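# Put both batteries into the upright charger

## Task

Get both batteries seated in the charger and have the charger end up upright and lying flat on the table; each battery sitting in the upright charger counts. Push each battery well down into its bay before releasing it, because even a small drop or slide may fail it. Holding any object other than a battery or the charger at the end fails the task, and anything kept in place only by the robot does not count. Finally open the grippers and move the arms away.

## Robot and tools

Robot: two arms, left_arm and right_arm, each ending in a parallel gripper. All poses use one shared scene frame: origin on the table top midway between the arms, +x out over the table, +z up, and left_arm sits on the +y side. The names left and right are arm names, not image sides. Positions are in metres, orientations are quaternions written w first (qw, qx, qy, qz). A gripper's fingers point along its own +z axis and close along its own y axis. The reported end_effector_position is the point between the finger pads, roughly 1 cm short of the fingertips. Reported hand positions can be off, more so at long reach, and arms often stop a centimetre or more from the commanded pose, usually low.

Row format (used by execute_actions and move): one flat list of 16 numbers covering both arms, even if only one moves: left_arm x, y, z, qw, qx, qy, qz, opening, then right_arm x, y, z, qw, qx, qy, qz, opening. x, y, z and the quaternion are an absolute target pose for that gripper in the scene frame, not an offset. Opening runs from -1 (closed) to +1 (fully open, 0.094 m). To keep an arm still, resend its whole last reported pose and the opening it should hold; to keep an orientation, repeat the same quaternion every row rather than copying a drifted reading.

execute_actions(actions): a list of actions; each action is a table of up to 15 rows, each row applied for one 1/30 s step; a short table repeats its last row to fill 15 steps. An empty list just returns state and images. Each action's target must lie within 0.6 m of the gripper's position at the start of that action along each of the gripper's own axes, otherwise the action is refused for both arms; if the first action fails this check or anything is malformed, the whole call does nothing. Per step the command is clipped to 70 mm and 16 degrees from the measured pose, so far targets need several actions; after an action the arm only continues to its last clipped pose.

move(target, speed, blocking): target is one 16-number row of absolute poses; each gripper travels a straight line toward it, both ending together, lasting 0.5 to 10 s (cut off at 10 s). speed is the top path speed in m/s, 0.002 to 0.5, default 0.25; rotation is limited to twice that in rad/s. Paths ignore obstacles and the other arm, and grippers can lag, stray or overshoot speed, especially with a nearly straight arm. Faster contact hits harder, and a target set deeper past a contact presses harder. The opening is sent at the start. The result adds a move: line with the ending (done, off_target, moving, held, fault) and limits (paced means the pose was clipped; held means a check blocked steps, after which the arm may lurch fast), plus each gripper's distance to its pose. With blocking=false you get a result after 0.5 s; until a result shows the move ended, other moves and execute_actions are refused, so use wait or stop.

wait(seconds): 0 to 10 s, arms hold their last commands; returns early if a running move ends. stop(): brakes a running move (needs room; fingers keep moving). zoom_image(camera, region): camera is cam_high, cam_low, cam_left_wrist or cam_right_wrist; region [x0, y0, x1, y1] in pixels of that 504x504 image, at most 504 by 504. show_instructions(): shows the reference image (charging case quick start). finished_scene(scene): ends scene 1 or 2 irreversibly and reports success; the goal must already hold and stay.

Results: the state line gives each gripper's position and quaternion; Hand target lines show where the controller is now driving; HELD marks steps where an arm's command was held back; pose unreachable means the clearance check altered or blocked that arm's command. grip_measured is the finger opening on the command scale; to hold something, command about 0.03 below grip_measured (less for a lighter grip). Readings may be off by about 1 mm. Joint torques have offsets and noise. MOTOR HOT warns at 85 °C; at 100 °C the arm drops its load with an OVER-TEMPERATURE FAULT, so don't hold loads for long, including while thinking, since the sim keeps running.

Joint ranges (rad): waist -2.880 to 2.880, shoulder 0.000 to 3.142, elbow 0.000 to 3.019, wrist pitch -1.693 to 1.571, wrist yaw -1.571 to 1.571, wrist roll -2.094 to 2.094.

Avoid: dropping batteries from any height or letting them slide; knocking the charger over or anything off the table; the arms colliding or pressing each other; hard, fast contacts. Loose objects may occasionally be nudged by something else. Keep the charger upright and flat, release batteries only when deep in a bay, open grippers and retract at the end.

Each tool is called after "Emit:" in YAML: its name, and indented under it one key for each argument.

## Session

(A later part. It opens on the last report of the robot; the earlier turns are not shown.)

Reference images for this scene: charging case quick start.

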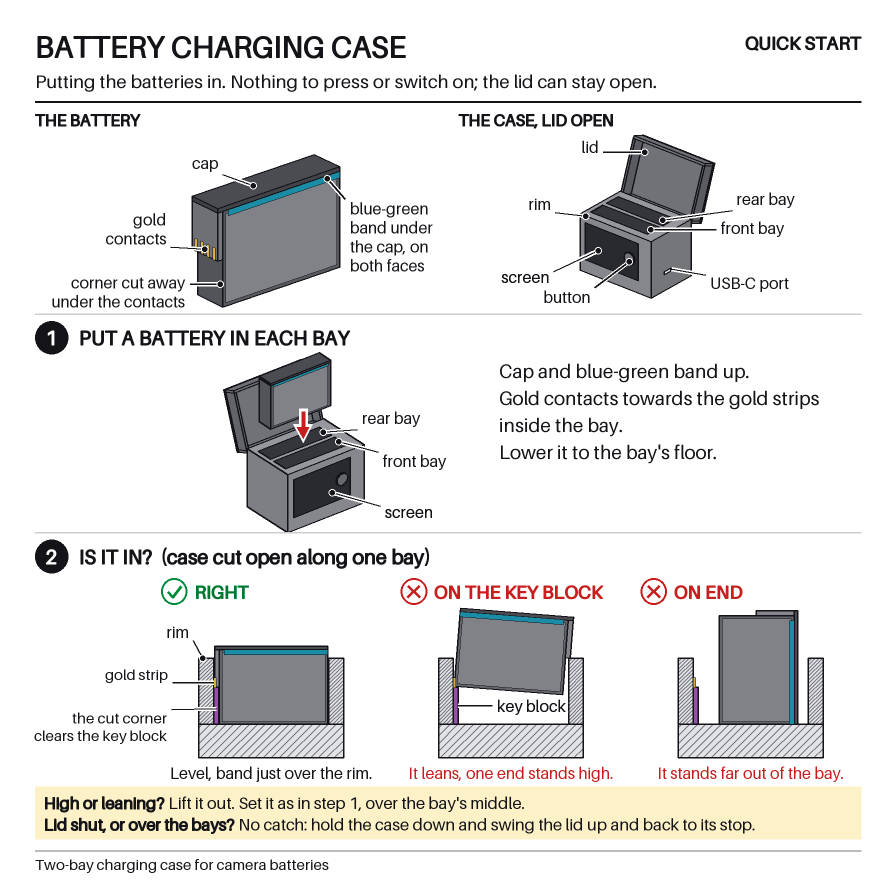

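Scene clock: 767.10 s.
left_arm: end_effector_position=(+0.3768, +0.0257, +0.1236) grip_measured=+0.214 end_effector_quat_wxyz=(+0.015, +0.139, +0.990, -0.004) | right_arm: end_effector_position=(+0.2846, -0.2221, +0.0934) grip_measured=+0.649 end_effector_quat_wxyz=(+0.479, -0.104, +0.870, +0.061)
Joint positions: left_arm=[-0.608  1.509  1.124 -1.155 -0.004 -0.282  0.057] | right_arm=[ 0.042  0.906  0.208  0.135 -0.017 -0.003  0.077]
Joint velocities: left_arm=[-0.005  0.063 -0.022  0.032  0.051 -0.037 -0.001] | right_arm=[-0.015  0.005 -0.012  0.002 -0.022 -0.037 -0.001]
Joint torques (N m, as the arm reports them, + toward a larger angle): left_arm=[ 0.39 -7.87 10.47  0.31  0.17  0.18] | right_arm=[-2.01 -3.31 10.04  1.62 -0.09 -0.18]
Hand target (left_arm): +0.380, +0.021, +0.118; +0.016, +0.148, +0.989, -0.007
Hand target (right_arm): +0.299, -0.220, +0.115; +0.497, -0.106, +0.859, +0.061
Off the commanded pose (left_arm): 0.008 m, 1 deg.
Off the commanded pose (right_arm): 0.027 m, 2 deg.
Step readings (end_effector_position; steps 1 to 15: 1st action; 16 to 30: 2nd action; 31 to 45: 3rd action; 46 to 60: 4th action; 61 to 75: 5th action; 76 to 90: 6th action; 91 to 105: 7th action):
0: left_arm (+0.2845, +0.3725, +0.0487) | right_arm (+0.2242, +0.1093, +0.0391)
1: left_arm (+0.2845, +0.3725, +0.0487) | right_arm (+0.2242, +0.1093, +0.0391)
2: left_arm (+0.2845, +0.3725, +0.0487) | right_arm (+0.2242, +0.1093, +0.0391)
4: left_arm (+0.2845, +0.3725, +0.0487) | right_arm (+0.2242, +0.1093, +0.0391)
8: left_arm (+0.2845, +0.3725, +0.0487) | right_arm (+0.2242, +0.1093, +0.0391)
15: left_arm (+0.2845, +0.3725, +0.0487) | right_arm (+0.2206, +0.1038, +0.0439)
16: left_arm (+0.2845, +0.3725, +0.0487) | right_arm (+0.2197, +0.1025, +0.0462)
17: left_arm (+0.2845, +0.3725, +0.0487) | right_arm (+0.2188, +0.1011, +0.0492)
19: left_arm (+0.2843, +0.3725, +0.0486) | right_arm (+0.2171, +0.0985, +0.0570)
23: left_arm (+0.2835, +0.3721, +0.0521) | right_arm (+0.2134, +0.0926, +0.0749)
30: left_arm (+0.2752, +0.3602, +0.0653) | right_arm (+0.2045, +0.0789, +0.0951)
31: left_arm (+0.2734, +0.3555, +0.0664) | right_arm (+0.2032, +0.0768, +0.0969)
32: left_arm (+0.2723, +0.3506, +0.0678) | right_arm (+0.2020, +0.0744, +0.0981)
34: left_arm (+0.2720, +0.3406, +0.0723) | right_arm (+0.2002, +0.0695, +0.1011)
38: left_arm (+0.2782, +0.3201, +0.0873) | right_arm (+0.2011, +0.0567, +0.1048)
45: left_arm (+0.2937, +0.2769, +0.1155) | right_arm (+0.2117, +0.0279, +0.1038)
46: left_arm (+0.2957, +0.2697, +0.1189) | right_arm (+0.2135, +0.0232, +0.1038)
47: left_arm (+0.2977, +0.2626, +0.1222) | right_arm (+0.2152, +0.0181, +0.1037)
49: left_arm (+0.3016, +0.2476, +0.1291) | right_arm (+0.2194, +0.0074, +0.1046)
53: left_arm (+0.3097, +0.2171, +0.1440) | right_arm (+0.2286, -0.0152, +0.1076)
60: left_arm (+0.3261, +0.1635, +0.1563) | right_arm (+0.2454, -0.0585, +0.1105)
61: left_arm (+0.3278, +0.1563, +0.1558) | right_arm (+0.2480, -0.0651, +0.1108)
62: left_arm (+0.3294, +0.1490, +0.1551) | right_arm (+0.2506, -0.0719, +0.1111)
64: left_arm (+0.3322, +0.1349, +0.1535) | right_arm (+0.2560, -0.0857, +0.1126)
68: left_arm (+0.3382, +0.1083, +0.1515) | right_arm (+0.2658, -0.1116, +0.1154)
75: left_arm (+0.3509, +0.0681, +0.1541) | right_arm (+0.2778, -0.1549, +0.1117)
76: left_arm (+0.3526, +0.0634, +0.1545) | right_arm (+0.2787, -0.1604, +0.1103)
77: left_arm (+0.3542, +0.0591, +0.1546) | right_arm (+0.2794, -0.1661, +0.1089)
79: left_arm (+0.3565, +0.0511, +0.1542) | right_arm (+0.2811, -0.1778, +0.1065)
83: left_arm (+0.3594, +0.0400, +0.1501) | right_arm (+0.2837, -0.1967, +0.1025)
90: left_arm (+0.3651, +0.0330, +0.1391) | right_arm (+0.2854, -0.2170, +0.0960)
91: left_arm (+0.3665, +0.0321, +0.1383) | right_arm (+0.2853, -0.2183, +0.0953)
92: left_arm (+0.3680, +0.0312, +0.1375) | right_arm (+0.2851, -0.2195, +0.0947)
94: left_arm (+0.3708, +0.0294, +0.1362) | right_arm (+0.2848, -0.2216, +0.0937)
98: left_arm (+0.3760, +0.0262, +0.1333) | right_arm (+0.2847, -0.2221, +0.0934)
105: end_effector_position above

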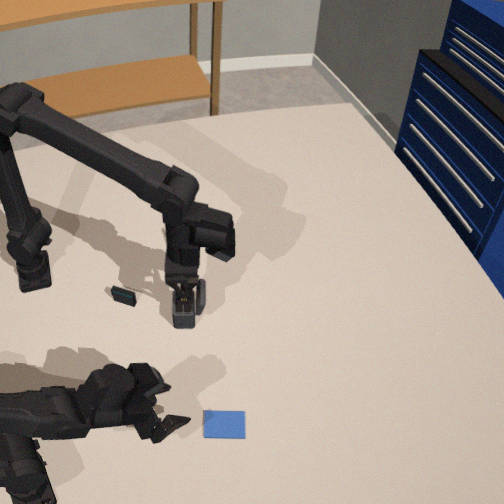

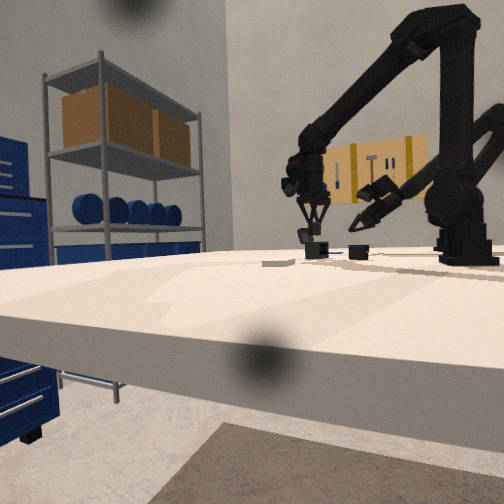

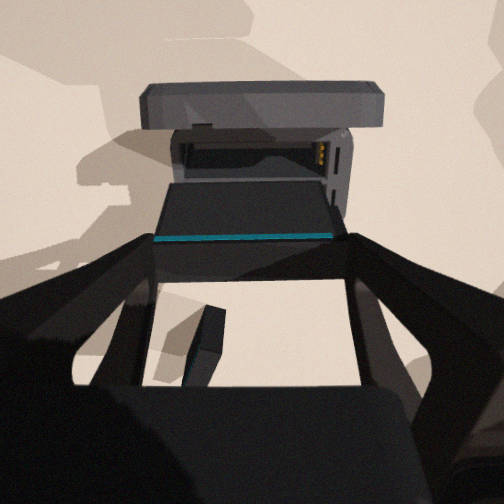

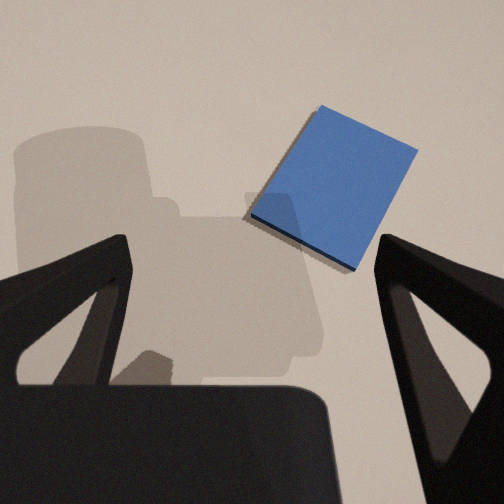

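Emit:
execute_actions:
  actions: []

Scene clock: 777.10 s.
left_arm: end_effector_position=(+0.3766, +0.0258, +0.1214) grip_measured=+0.214 end_effector_quat_wxyz=(+0.014, +0.139, +0.990, -0.004) | right_arm: end_effector_position=(+0.2846, -0.2221, +0.0934) grip_measured=+0.649 end_effector_quat_wxyz=(+0.479, -0.104, +0.870, +0.061)
Joint positions: left_arm=[-0.608  1.512  1.122 -1.152 -0.004 -0.281  0.057] | right_arm=[ 0.042  0.906  0.208  0.135 -0.017 -0.003  0.077]
Joint velocities: left_arm=[ 0.005  0.005  0.002 -0.002 -0.037  0.037  0.001] | right_arm=[-0.015 -0.005  0.007 -0.022 -0.007  0.022 -0.   ]
Joint torques (N m, as the arm reports them, + toward a larger angle): left_arm=[ 0.39 -8.06 10.41  0.44  0.17  0.25] | right_arm=[-1.91 -3.31 10.04  1.6  -0.09 -0.15]
Hand target (left_arm): +0.380, +0.021, +0.119; +0.017, +0.148, +0.989, -0.007
Hand target (right_arm): +0.299, -0.220, +0.115; +0.497, -0.106, +0.859, +0.061
Off the commanded pose (left_arm): 0.007 m, 1 deg.
Off the commanded pose (right_arm): 0.027 m, 2 deg.

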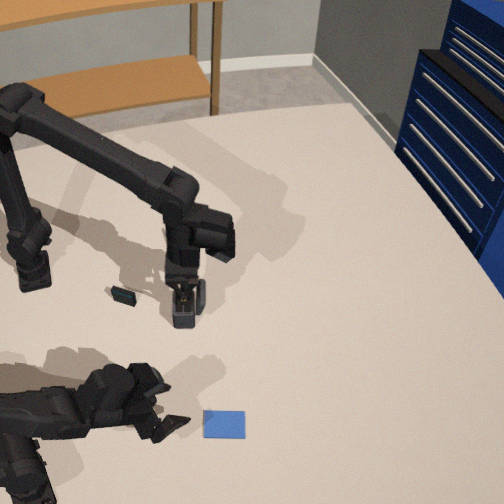

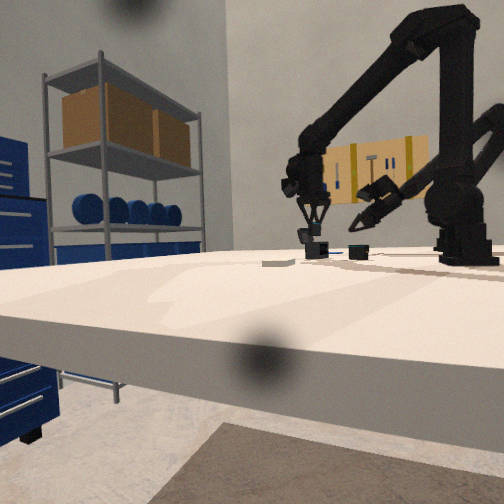

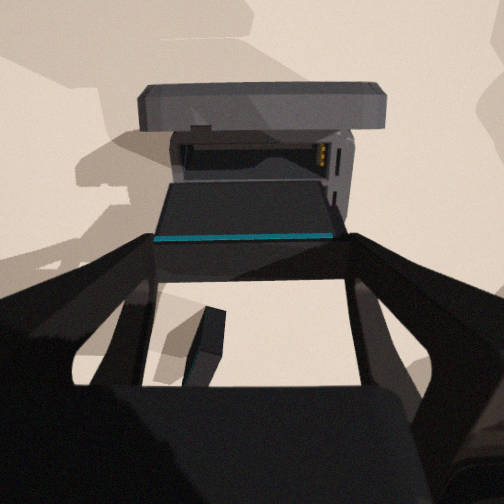

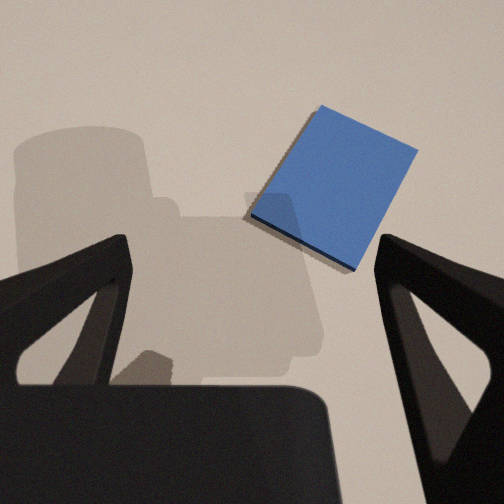

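Emit:
zoom_image:
  camera: "cam_left_wrist"
  region: [130, 70, 400, 270]

Region (130, 70, 400, 270) of cam_left_wrist's 504x504 image, scaled by 1.867, with more detail than that image has; it fills the top 373 rows of this view, and the rest is white.

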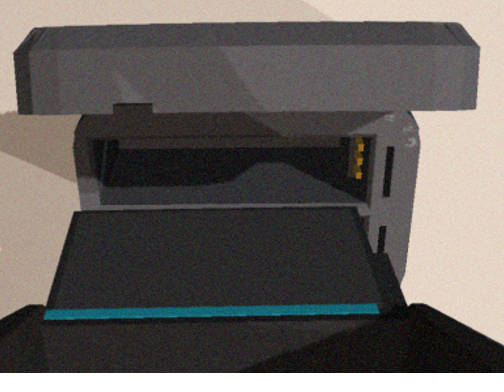

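Emit:
execute_actions:
  actions:
    - [[0.3801,0.0209,0.1175,0.0161,0.1478,0.9889,-0.0067,0.18,0.30,-0.22,0.115,0.4963,-0.1056,0.8595,0.0610,0.65],[0.3803,0.0208,0.1170,0.0161,0.1478,0.9889,-0.0067,0.18,0.30,-0.22,0.115,0.4963,-0.1056,0.8595,0.0610,0.65],[0.3805,0.0207,0.1162,0.0161,0.1478,0.9889,-0.0067,0.18,0.30,-0.22,0.115,0.4963,-0.1056,0.8595,0.0610,0.65],[0.3808,0.0205,0.1154,0.0161,0.1478,0.9889,-0.0067,0.18,0.30,-0.22,0.115,0.4963,-0.1056,0.8595,0.0610,0.65],[0.3811,0.0203,0.1145,0.0161,0.1478,0.9889,-0.0067,0.18,0.30,-0.22,0.115,0.4963,-0.1056,0.8595,0.0610,0.65],[0.3814,0.0201,0.1135,0.0161,0.1478,0.9889,-0.0067,0.18,0.30,-0.22,0.115,0.4963,-0.1056,0.8595,0.0610,0.65],[0.3817,0.0199,0.1125,0.0161,0.1478,0.9889,-0.0067,0.18,0.30,-0.22,0.115,0.4963,-0.1056,0.8595,0.0610,0.65],[0.3819,0.0197,0.1115,0.0161,0.1478,0.9889,-0.0067,0.18,0.30,-0.22,0.115,0.4963,-0.1056,0.8595,0.0610,0.65],[0.3822,0.0195,0.1106,0.0161,0.1478,0.9889,-0.0067,0.18,0.30,-0.22,0.115,0.4963,-0.1056,0.8595,0.0610,0.65],[0.3825,0.0194,0.1098,0.0161,0.1478,0.9889,-0.0067,0.18,0.30,-0.22,0.115,0.4963,-0.1056,0.8595,0.0610,0.65],[0.3827,0.0192,0.1090,0.0161,0.1478,0.9889,-0.0067,0.18,0.30,-0.22,0.115,0.4963,-0.1056,0.8595,0.0610,0.65],[0.3829,0.0191,0.1085,0.0161,0.1478,0.9889,-0.0067,0.18,0.30,-0.22,0.115,0.4963,-0.1056,0.8595,0.0610,0.65],[0.3830,0.0190,0.1080,0.0161,0.1478,0.9889,-0.0067,0.18,0.30,-0.22,0.115,0.4963,-0.1056,0.8595,0.0610,0.65]]

Emit:
execute_actions:
  actions: []

Scene clock: 811.40 s.
left_arm: end_effector_position=(+0.3800, +0.0236, +0.1129) grip_measured=+0.214 end_effector_quat_wxyz=(+0.015, +0.139, +0.990, -0.005) | right_arm: end_effector_position=(+0.2846, -0.2219, +0.0935) grip_measured=+0.649 end_effector_quat_wxyz=(+0.479, -0.104, +0.870, +0.062)
Joint positions: left_arm=[-0.608  1.529  1.117 -1.127 -0.004 -0.281  0.057] | right_arm=[ 0.042  0.906  0.208  0.135 -0.018 -0.003  0.077]
Joint velocities: left_arm=[-0.015  0.034 -0.012  0.012  0.022 -0.081  0.   ] | right_arm=[-0.005 -0.015  0.002  0.017  0.022 -0.037 -0.   ]
Joint torques (N m, as the arm reports them, + toward a larger angle): left_arm=[ 0.34 -7.82 10.22  0.49  0.18  0.25] | right_arm=[-2.02 -3.25 10.07  1.56 -0.09 -0.15]
Hand target (left_arm): +0.383, +0.019, +0.108; +0.016, +0.148, +0.989, -0.006
Hand target (right_arm): +0.299, -0.220, +0.115; +0.497, -0.106, +0.859, +0.061
Off the commanded pose (left_arm): 0.007 m, 1 deg.
Off the commanded pose (right_arm): 0.026 m, 2 deg.
Step readings (end_effector_position):
0: left_arm (+0.3766, +0.0258, +0.1214) | right_arm (+0.2846, -0.2221, +0.0934)
1: left_arm (+0.3766, +0.0257, +0.1214) | right_arm (+0.2846, -0.2220, +0.0934)
2: left_arm (+0.3767, +0.0257, +0.1214) | right_arm (+0.2846, -0.2220, +0.0934)
4: left_arm (+0.3772, +0.0253, +0.1212) | right_arm (+0.2846, -0.2219, +0.0935)
8: left_arm (+0.3790, +0.0242, +0.1201) | right_arm (+0.2846, -0.2219, +0.0935)
15: end_effector_position above

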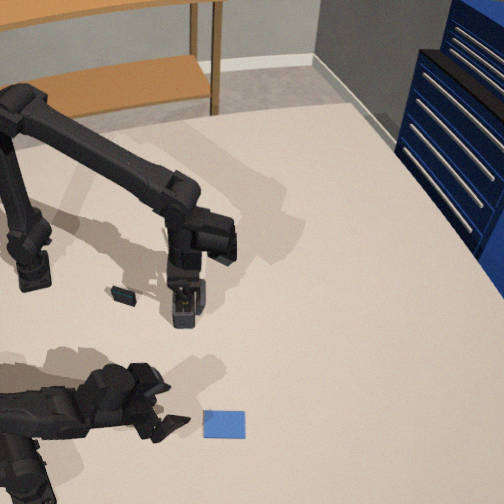

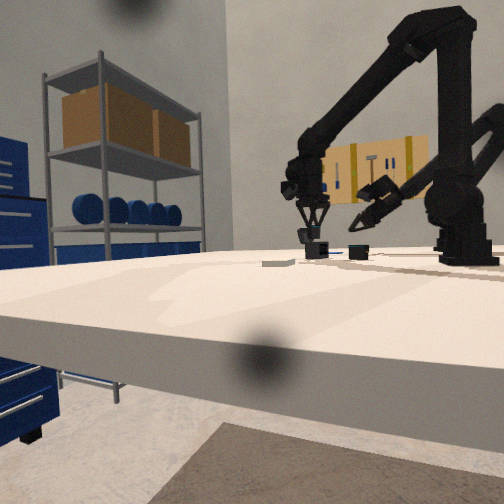

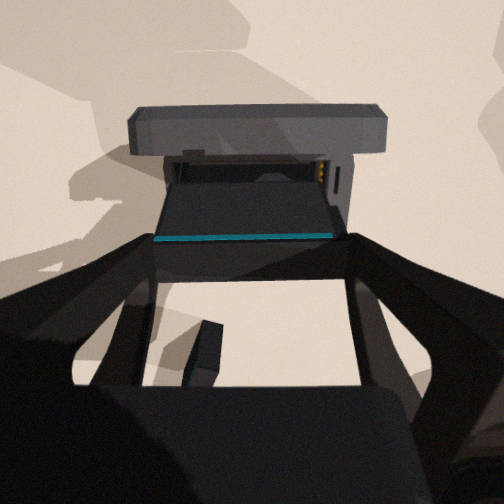

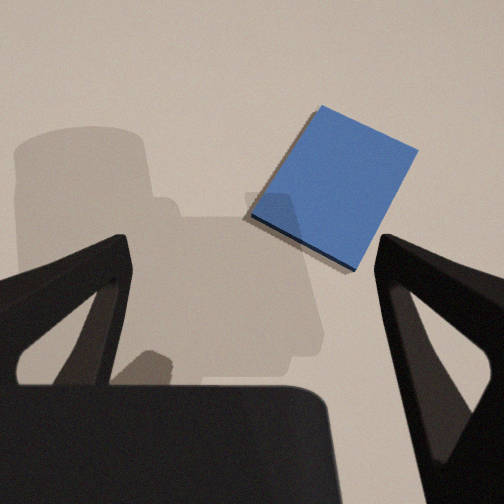

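Scene clock: 811.40 s.
left_arm: end_effector_position=(+0.3800, +0.0236, +0.1129) grip_measured=+0.214 end_effector_quat_wxyz=(+0.015, +0.139, +0.990, -0.005) | right_arm: end_effector_position=(+0.2846, -0.2219, +0.0935) grip_measured=+0.649 end_effector_quat_wxyz=(+0.479, -0.104, +0.870, +0.062)
Joint positions: left_arm=[-0.608  1.529  1.117 -1.127 -0.004 -0.281  0.057] | right_arm=[ 0.042  0.906  0.208  0.135 -0.018 -0.003  0.077]
Joint velocities: left_arm=[-0.015  0.034 -0.012  0.012  0.022 -0.081  0.   ] | right_arm=[-0.005 -0.015  0.002  0.017  0.022 -0.037 -0.   ]
Joint torques (N m, as the arm reports them, + toward a larger angle): left_arm=[ 0.34 -7.82 10.22  0.49  0.18  0.25] | right_arm=[-2.02 -3.25 10.07  1.56 -0.09 -0.15]
Hand target (left_arm): +0.383, +0.019, +0.108; +0.016, +0.148, +0.989, -0.006
Hand target (right_arm): +0.299, -0.220, +0.115; +0.497, -0.106, +0.859, +0.061
Off the commanded pose (left_arm): 0.007 m, 1 deg.
Off the commanded pose (right_arm): 0.026 m, 2 deg.

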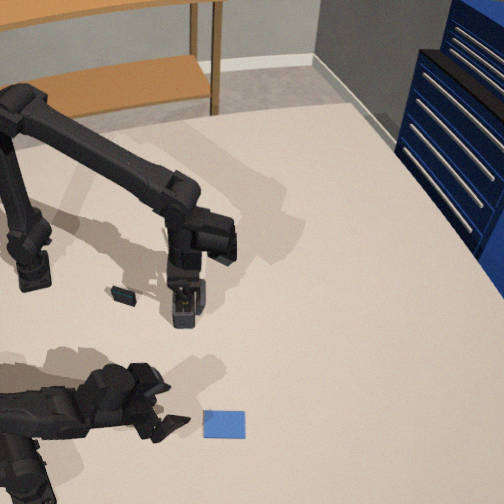

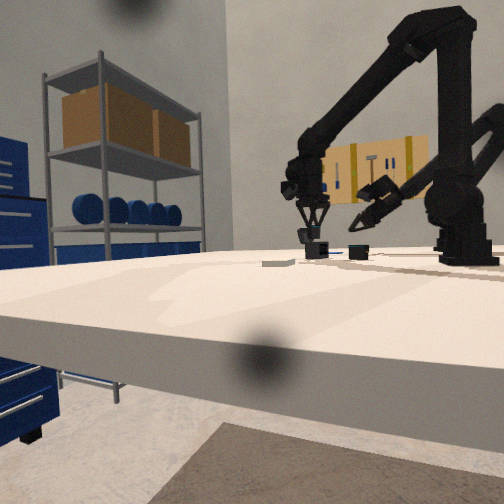

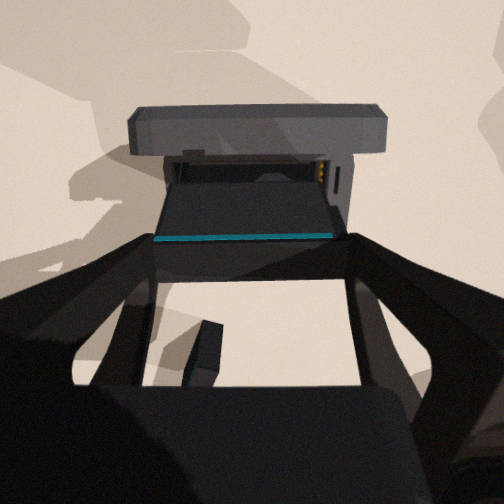

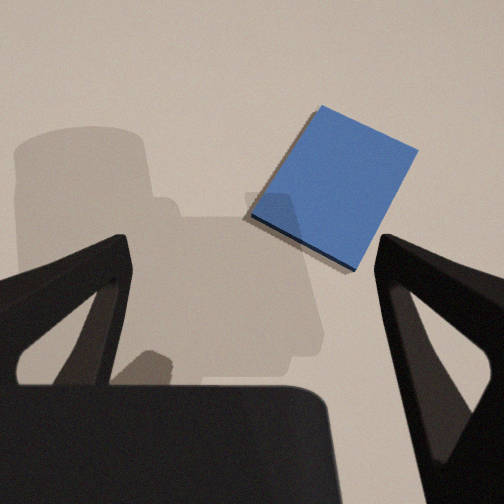

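Emit:
execute_actions:
  actions: []

Emit:
zoom_image:
  camera: "cam_left_wrist"
  region: [150, 130, 370, 260]

Scene clock: 813.13 s.
left_arm: end_effector_position=(+0.3797, +0.0238, +0.1113) grip_measured=+0.214 end_effector_quat_wxyz=(+0.014, +0.139, +0.990, -0.004) | right_arm: end_effector_position=(+0.2846, -0.2219, +0.0935) grip_measured=+0.649 end_effector_quat_wxyz=(+0.479, -0.104, +0.870, +0.062)
Joint positions: left_arm=[-0.608  1.532  1.116 -1.126 -0.004 -0.281  0.057] | right_arm=[ 0.042  0.906  0.208  0.135 -0.018 -0.003  0.077]
Joint velocities: left_arm=[-0.005 -0.005  0.007 -0.017  0.037  0.022 -0.   ] | right_arm=[-0.005 -0.015 -0.012 -0.007  0.037 -0.007  0.001]
Joint torques (N m, as the arm reports them, + toward a larger angle): left_arm=[ 0.35 -8.15 10.25  0.46  0.17  0.25] | right_arm=[-2.02 -3.26 10.05  1.55 -0.1  -0.16]
Hand target (left_arm): +0.383, +0.019, +0.108; +0.016, +0.148, +0.989, -0.007
Hand target (right_arm): +0.299, -0.220, +0.115; +0.497, -0.106, +0.859, +0.061
Off the commanded pose (left_arm): 0.007 m, 1 deg.
Off the commanded pose (right_arm): 0.026 m, 2 deg.

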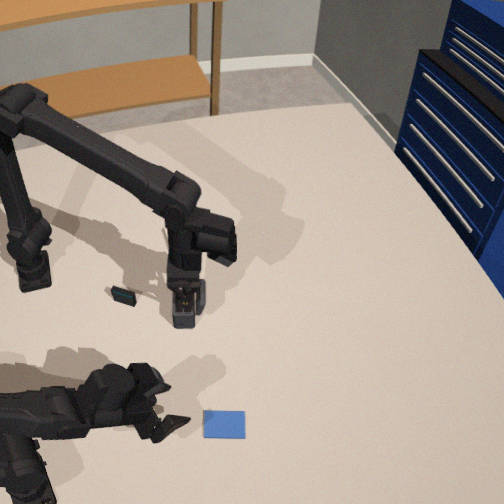

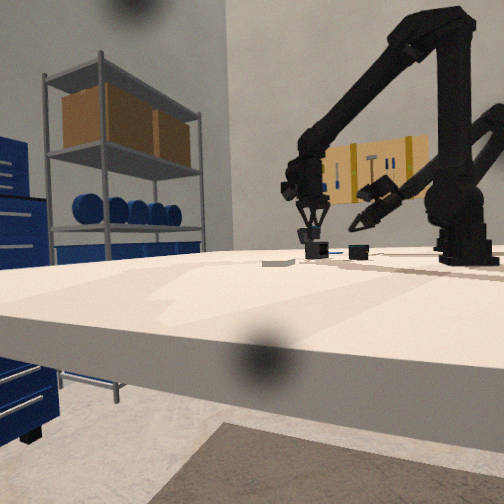

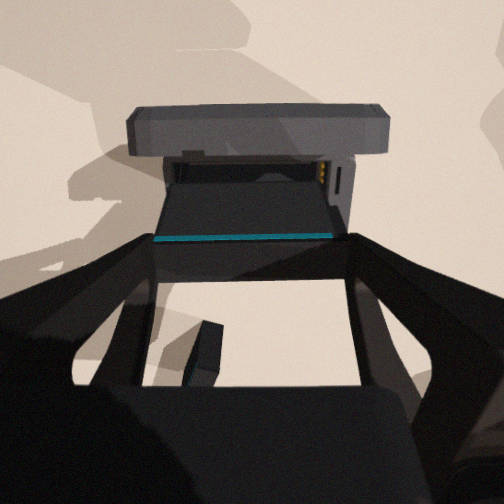

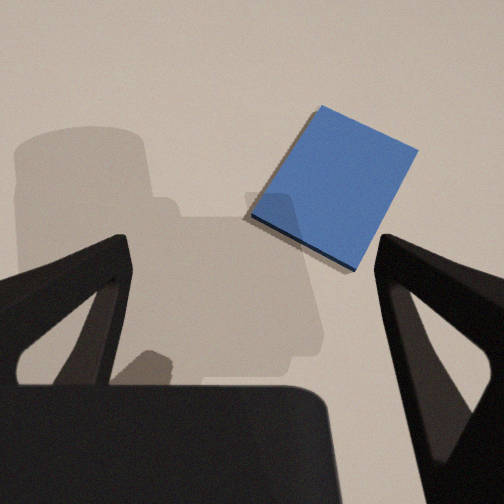

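Region (150, 130, 370, 260) of cam_left_wrist's 504x504 image, scaled by 2.291, with more detail than that image has; it fills the top 298 rows of this view, and the rest is white.

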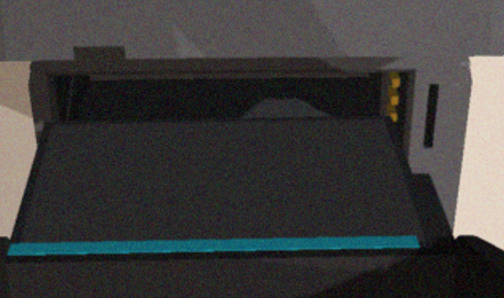

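Emit:
zoom_image:
  camera: "cam_left_wrist"
  region: [155, 145, 215, 205]

Emit:
zoom_image:
  camera: "cam_left_wrist"
  region: [295, 145, 355, 205]

Region (155, 145, 215, 205) of cam_left_wrist's 504x504 image, scaled by 8.400, with more detail than that image has.

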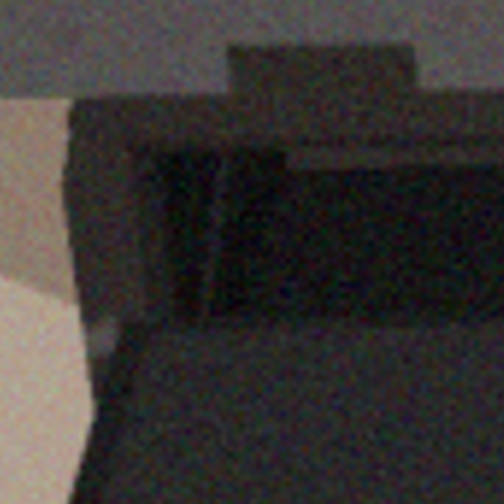

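Region (295, 145, 355, 205) of cam_left_wrist's 504x504 image, scaled by 8.400, with more detail than that image has.

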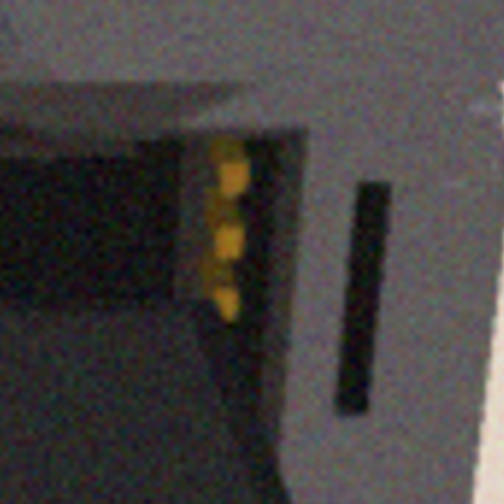

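Emit:
execute_actions:
  actions:
    - [[0.3831,0.0189,0.1077,0.0161,0.1478,0.9889,-0.0067,0.18,0.30,-0.22,0.115,0.4963,-0.1056,0.8595,0.0610,0.65],[0.3832,0.0189,0.1072,0.0161,0.1478,0.9889,-0.0067,0.18,0.30,-0.22,0.115,0.4963,-0.1056,0.8595,0.0610,0.65],[0.3834,0.0188,0.1066,0.0161,0.1478,0.9889,-0.0067,0.18,0.30,-0.22,0.115,0.4963,-0.1056,0.8595,0.0610,0.65],[0.3836,0.0186,0.1059,0.0161,0.1478,0.9889,-0.0067,0.18,0.30,-0.22,0.115,0.4963,-0.1056,0.8595,0.0610,0.65],[0.3838,0.0185,0.1051,0.0161,0.1478,0.9889,-0.0067,0.18,0.30,-0.22,0.115,0.4963,-0.1056,0.8595,0.0610,0.65],[0.3840,0.0184,0.1043,0.0161,0.1478,0.9889,-0.0067,0.18,0.30,-0.22,0.115,0.4963,-0.1056,0.8595,0.0610,0.65],[0.3842,0.0183,0.1036,0.0161,0.1478,0.9889,-0.0067,0.18,0.30,-0.22,0.115,0.4963,-0.1056,0.8595,0.0610,0.65],[0.3844,0.0181,0.1030,0.0161,0.1478,0.9889,-0.0067,0.18,0.30,-0.22,0.115,0.4963,-0.1056,0.8595,0.0610,0.65],[0.3845,0.0181,0.1025,0.0161,0.1478,0.9889,-0.0067,0.18,0.30,-0.22,0.115,0.4963,-0.1056,0.8595,0.0610,0.65],[0.3846,0.0180,0.1022,0.0161,0.1478,0.9889,-0.0067,0.18,0.30,-0.22,0.115,0.4963,-0.1056,0.8595,0.0610,0.65],[0.3846,0.0180,0.1020,0.0161,0.1478,0.9889,-0.0067,0.18,0.30,-0.22,0.115,0.4963,-0.1056,0.8595,0.0610,0.65]]

Scene clock: 834.00 s.
left_arm: end_effector_position=(+0.3826, +0.0219, +0.1075) grip_measured=+0.214 end_effector_quat_wxyz=(+0.016, +0.139, +0.990, -0.005) | right_arm: end_effector_position=(+0.2846, -0.2219, +0.0935) grip_measured=+0.649 end_effector_quat_wxyz=(+0.479, -0.104, +0.870, +0.062)
Joint positions: left_arm=[-0.608  1.542  1.116 -1.111 -0.004 -0.281  0.057] | right_arm=[ 0.042  0.906  0.208  0.135 -0.018 -0.003  0.077]
Joint velocities: left_arm=[-0.005  0.005 -0.012  0.002  0.037 -0.022 -0.   ] | right_arm=[-0.005 -0.015 -0.007  0.007 -0.022 -0.022  0.   ]
Joint torques (N m, as the arm reports them, + toward a larger angle): left_arm=[ 0.38 -8.36  9.85  0.39  0.17  0.25] | right_arm=[-2.02 -3.29 10.05  1.55 -0.09 -0.16]
Hand target (left_arm): +0.384, +0.018, +0.102; +0.016, +0.148, +0.989, -0.007
Hand target (right_arm): +0.299, -0.220, +0.115; +0.497, -0.106, +0.859, +0.061
Off the commanded pose (left_arm): 0.007 m, 1 deg.
Off the commanded pose (right_arm): 0.026 m, 2 deg.
Step readings (end_effector_position):
0: left_arm (+0.3797, +0.0238, +0.1113) | right_arm (+0.2846, -0.2219, +0.0935)
1: left_arm (+0.3797, +0.0237, +0.1113) | right_arm (+0.2846, -0.2219, +0.0935)
2: left_arm (+0.3797, +0.0237, +0.1113) | right_arm (+0.2846, -0.2219, +0.0935)
4: left_arm (+0.3801, +0.0235, +0.1113) | right_arm (+0.2846, -0.2219, +0.0935)
8: left_arm (+0.3815, +0.0226, +0.1106) | right_arm (+0.2846, -0.2219, +0.0935)
15: end_effector_position above

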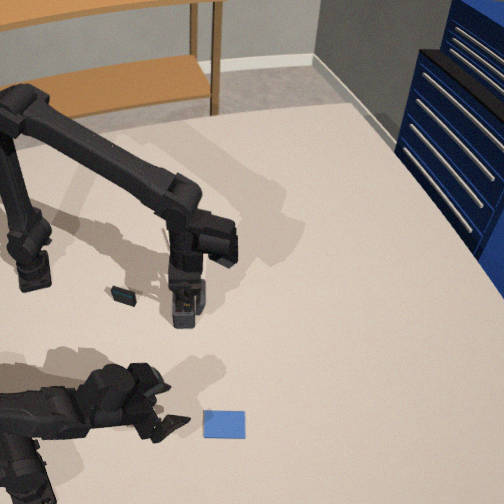

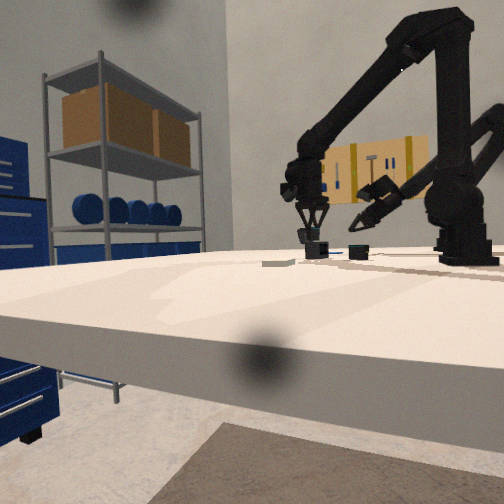

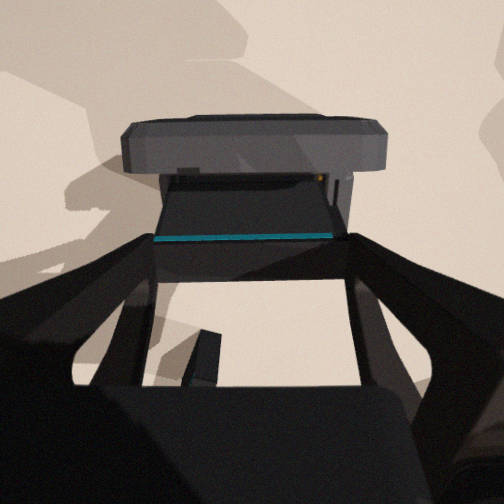

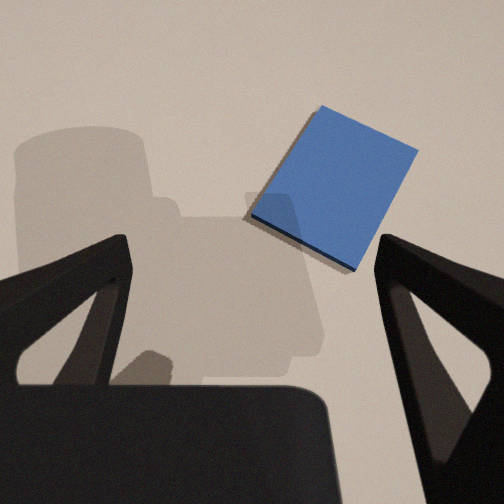

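Emit:
execute_actions:
  actions: []

Emit:
zoom_image:
  camera: "cam_left_wrist"
  region: [150, 150, 220, 220]

Emit:
zoom_image:
  camera: "cam_left_wrist"
  region: [295, 150, 365, 220]

Scene clock: 836.30 s.
left_arm: end_effector_position=(+0.3826, +0.0219, +0.1075) grip_measured=+0.214 end_effector_quat_wxyz=(+0.016, +0.139, +0.990, -0.005) | right_arm: end_effector_position=(+0.2846, -0.2219, +0.0935) grip_measured=+0.649 end_effector_quat_wxyz=(+0.479, -0.104, +0.870, +0.062)
Joint positions: left_arm=[-0.608  1.542  1.116 -1.111 -0.004 -0.281  0.057] | right_arm=[ 0.042  0.906  0.208  0.135 -0.018 -0.003  0.077]
Joint velocities: left_arm=[-0.005 -0.005 -0.027  0.007 -0.007  0.007 -0.001] | right_arm=[-0.005 -0.015 -0.002  0.017  0.037 -0.066  0.001]
Joint torques (N m, as the arm reports them, + toward a larger angle): left_arm=[ 0.41 -8.17  9.85  0.47  0.17  0.25] | right_arm=[-2.   -3.29 10.06  1.55 -0.09 -0.15]
Hand target (left_arm): +0.384, +0.018, +0.102; +0.016, +0.148, +0.989, -0.007
Hand target (right_arm): +0.299, -0.220, +0.115; +0.497, -0.106, +0.859, +0.061
Off the commanded pose (left_arm): 0.007 m, 1 deg.
Off the commanded pose (right_arm): 0.026 m, 2 deg.

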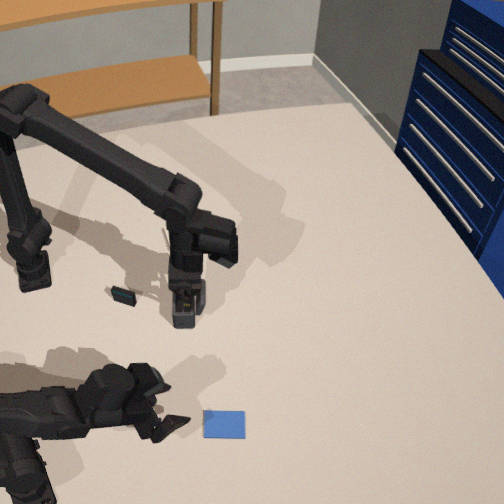

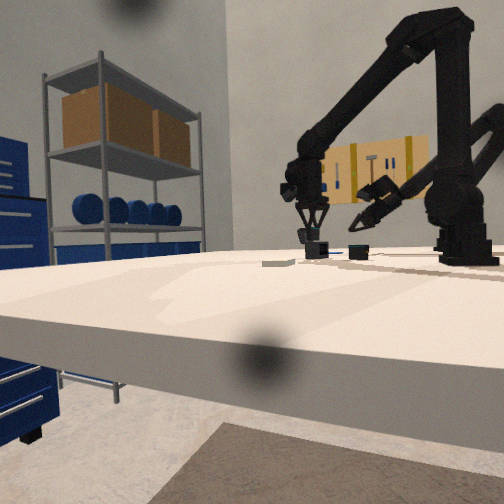

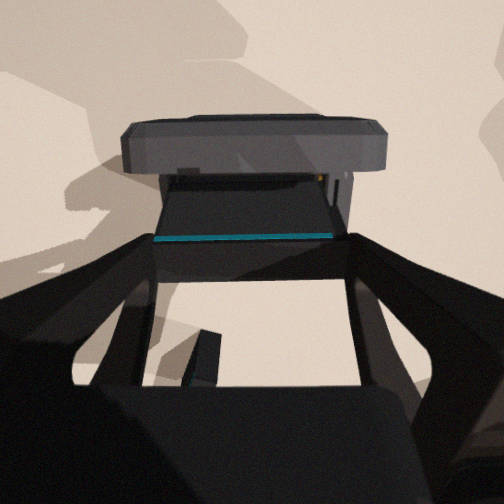

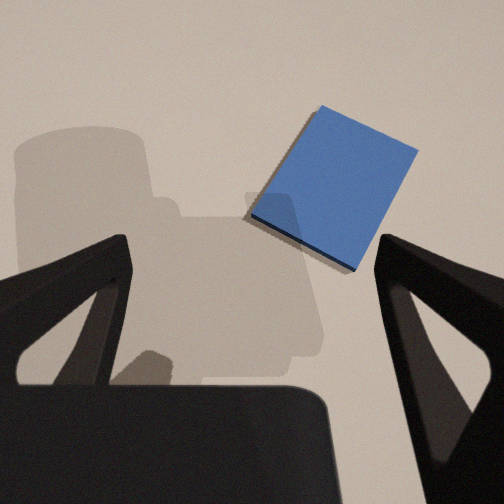

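Region (150, 150, 220, 220) of cam_left_wrist's 504x504 image, scaled by 7.200, with more detail than that image has.

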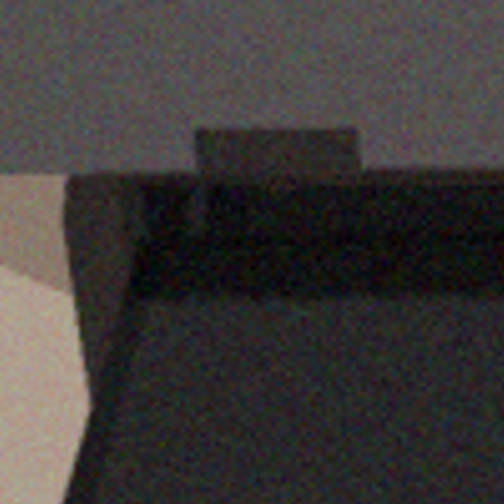

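Region (295, 150, 365, 220) of cam_left_wrist's 504x504 image, scaled by 7.200, with more detail than that image has.

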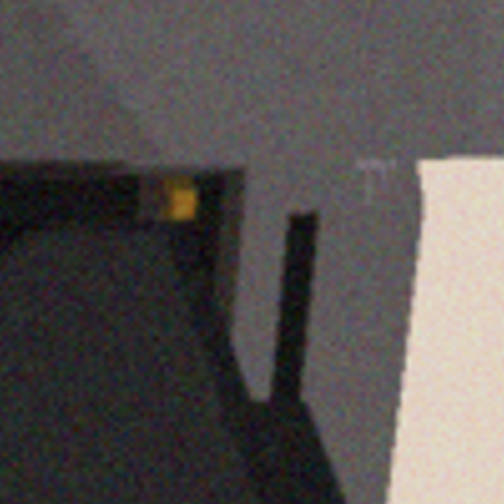

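Emit:
zoom_image:
  camera: "cam_low"
  region: [290, 205, 350, 265]

Emit:
zoom_image:
  camera: "cam_high"
  region: [155, 270, 225, 340]

Region (290, 205, 350, 265) of cam_low's 504x504 image, scaled by 8.400, with more detail than that image has.

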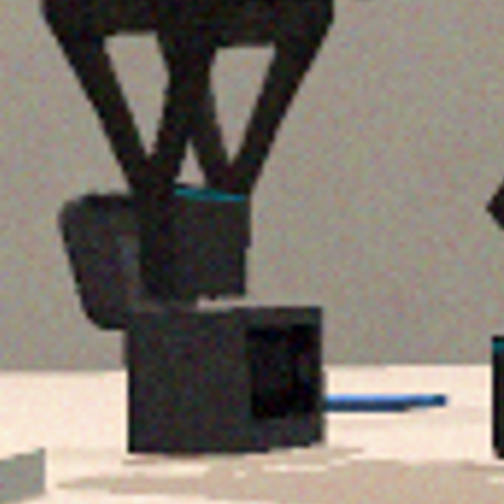

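Region (155, 270, 225, 340) of cam_high's 504x504 image, scaled by 7.200, with more detail than that image has.

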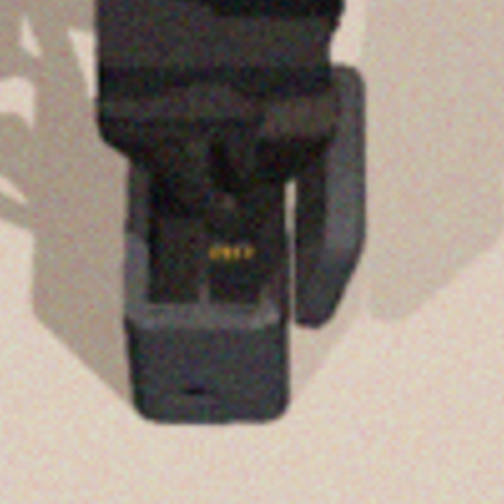

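Emit:
execute_actions:
  actions:
    - [[0.3846,0.0180,0.1018,0.0161,0.1478,0.9889,-0.0067,0.18,0.30,-0.22,0.115,0.4963,-0.1056,0.8595,0.0610,0.65],[0.3846,0.0180,0.1015,0.0161,0.1478,0.9889,-0.0067,0.18,0.30,-0.22,0.115,0.4963,-0.1056,0.8595,0.0610,0.65],[0.3846,0.0180,0.1012,0.0161,0.1478,0.9889,-0.0067,0.18,0.30,-0.22,0.115,0.4963,-0.1056,0.8595,0.0610,0.65],[0.3846,0.0180,0.1009,0.0161,0.1478,0.9889,-0.0067,0.18,0.30,-0.22,0.115,0.4963,-0.1056,0.8595,0.0610,0.65],[0.3846,0.0180,0.1006,0.0161,0.1478,0.9889,-0.0067,0.18,0.30,-0.22,0.115,0.4963,-0.1056,0.8595,0.0610,0.65],[0.3846,0.0180,0.1003,0.0161,0.1478,0.9889,-0.0067,0.18,0.30,-0.22,0.115,0.4963,-0.1056,0.8595,0.0610,0.65],[0.3846,0.0180,0.1000,0.0161,0.1478,0.9889,-0.0067,0.18,0.30,-0.22,0.115,0.4963,-0.1056,0.8595,0.0610,0.65]]

Scene clock: 886.03 s.
left_arm: end_effector_position=(+0.3817, +0.0225, +0.1047) grip_measured=+0.214 end_effector_quat_wxyz=(+0.015, +0.139, +0.990, -0.005) | right_arm: end_effector_position=(+0.2846, -0.2219, +0.0935) grip_measured=+0.649 end_effector_quat_wxyz=(+0.479, -0.104, +0.870, +0.062)
Joint positions: left_arm=[-0.608  1.543  1.109 -1.105 -0.004 -0.281  0.057] | right_arm=[ 0.042  0.906  0.208  0.135 -0.018 -0.003  0.077]
Joint velocities: left_arm=[-0.005 -0.005 -0.007 -0.002 -0.051 -0.022 -0.001] | right_arm=[-0.005  0.005  0.002 -0.007 -0.051 -0.051 -0.001]
Joint torques (N m, as the arm reports them, + toward a larger angle): left_arm=[ 0.37 -8.06 10.09  0.44  0.16  0.25] | right_arm=[-1.98 -3.28 10.04  1.55 -0.09 -0.15]
Hand target (left_arm): +0.384, +0.018, +0.100; +0.016, +0.148, +0.989, -0.007
Hand target (right_arm): +0.299, -0.220, +0.115; +0.497, -0.106, +0.859, +0.061
Off the commanded pose (left_arm): 0.007 m, 1 deg.
Off the commanded pose (right_arm): 0.026 m, 2 deg.
Step readings (end_effector_position):
0: left_arm (+0.3826, +0.0219, +0.1075) | right_arm (+0.2846, -0.2219, +0.0935)
1: left_arm (+0.3826, +0.0219, +0.1075) | right_arm (+0.2846, -0.2219, +0.0935)
2: left_arm (+0.3826, +0.0219, +0.1075) | right_arm (+0.2846, -0.2219, +0.0935)
4: left_arm (+0.3825, +0.0219, +0.1071) | right_arm (+0.2846, -0.2219, +0.0935)
8: left_arm (+0.3818, +0.0224, +0.1056) | right_arm (+0.2846, -0.2219, +0.0935)
15: end_effector_position above

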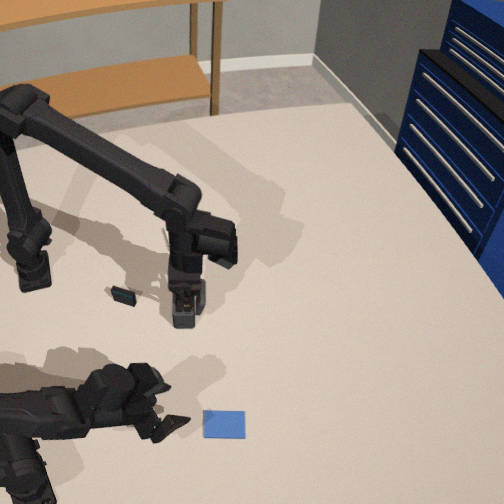

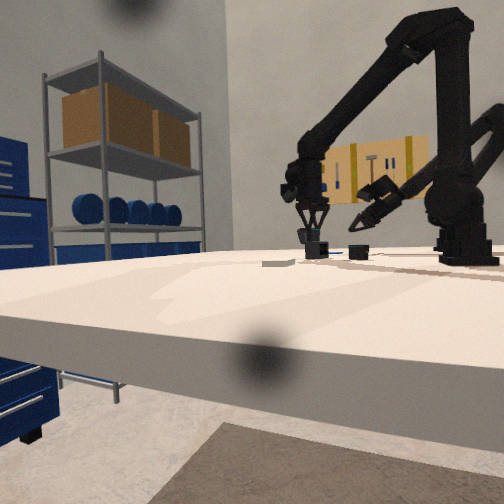

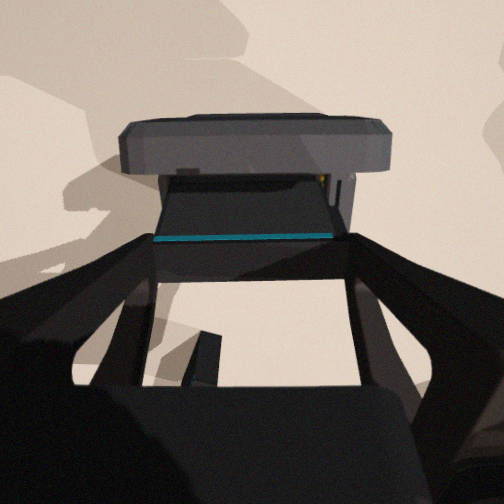

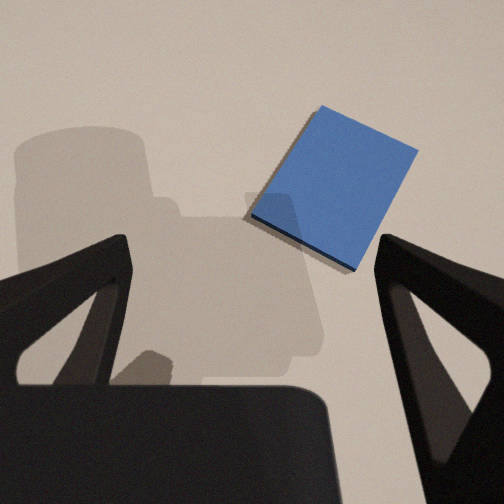

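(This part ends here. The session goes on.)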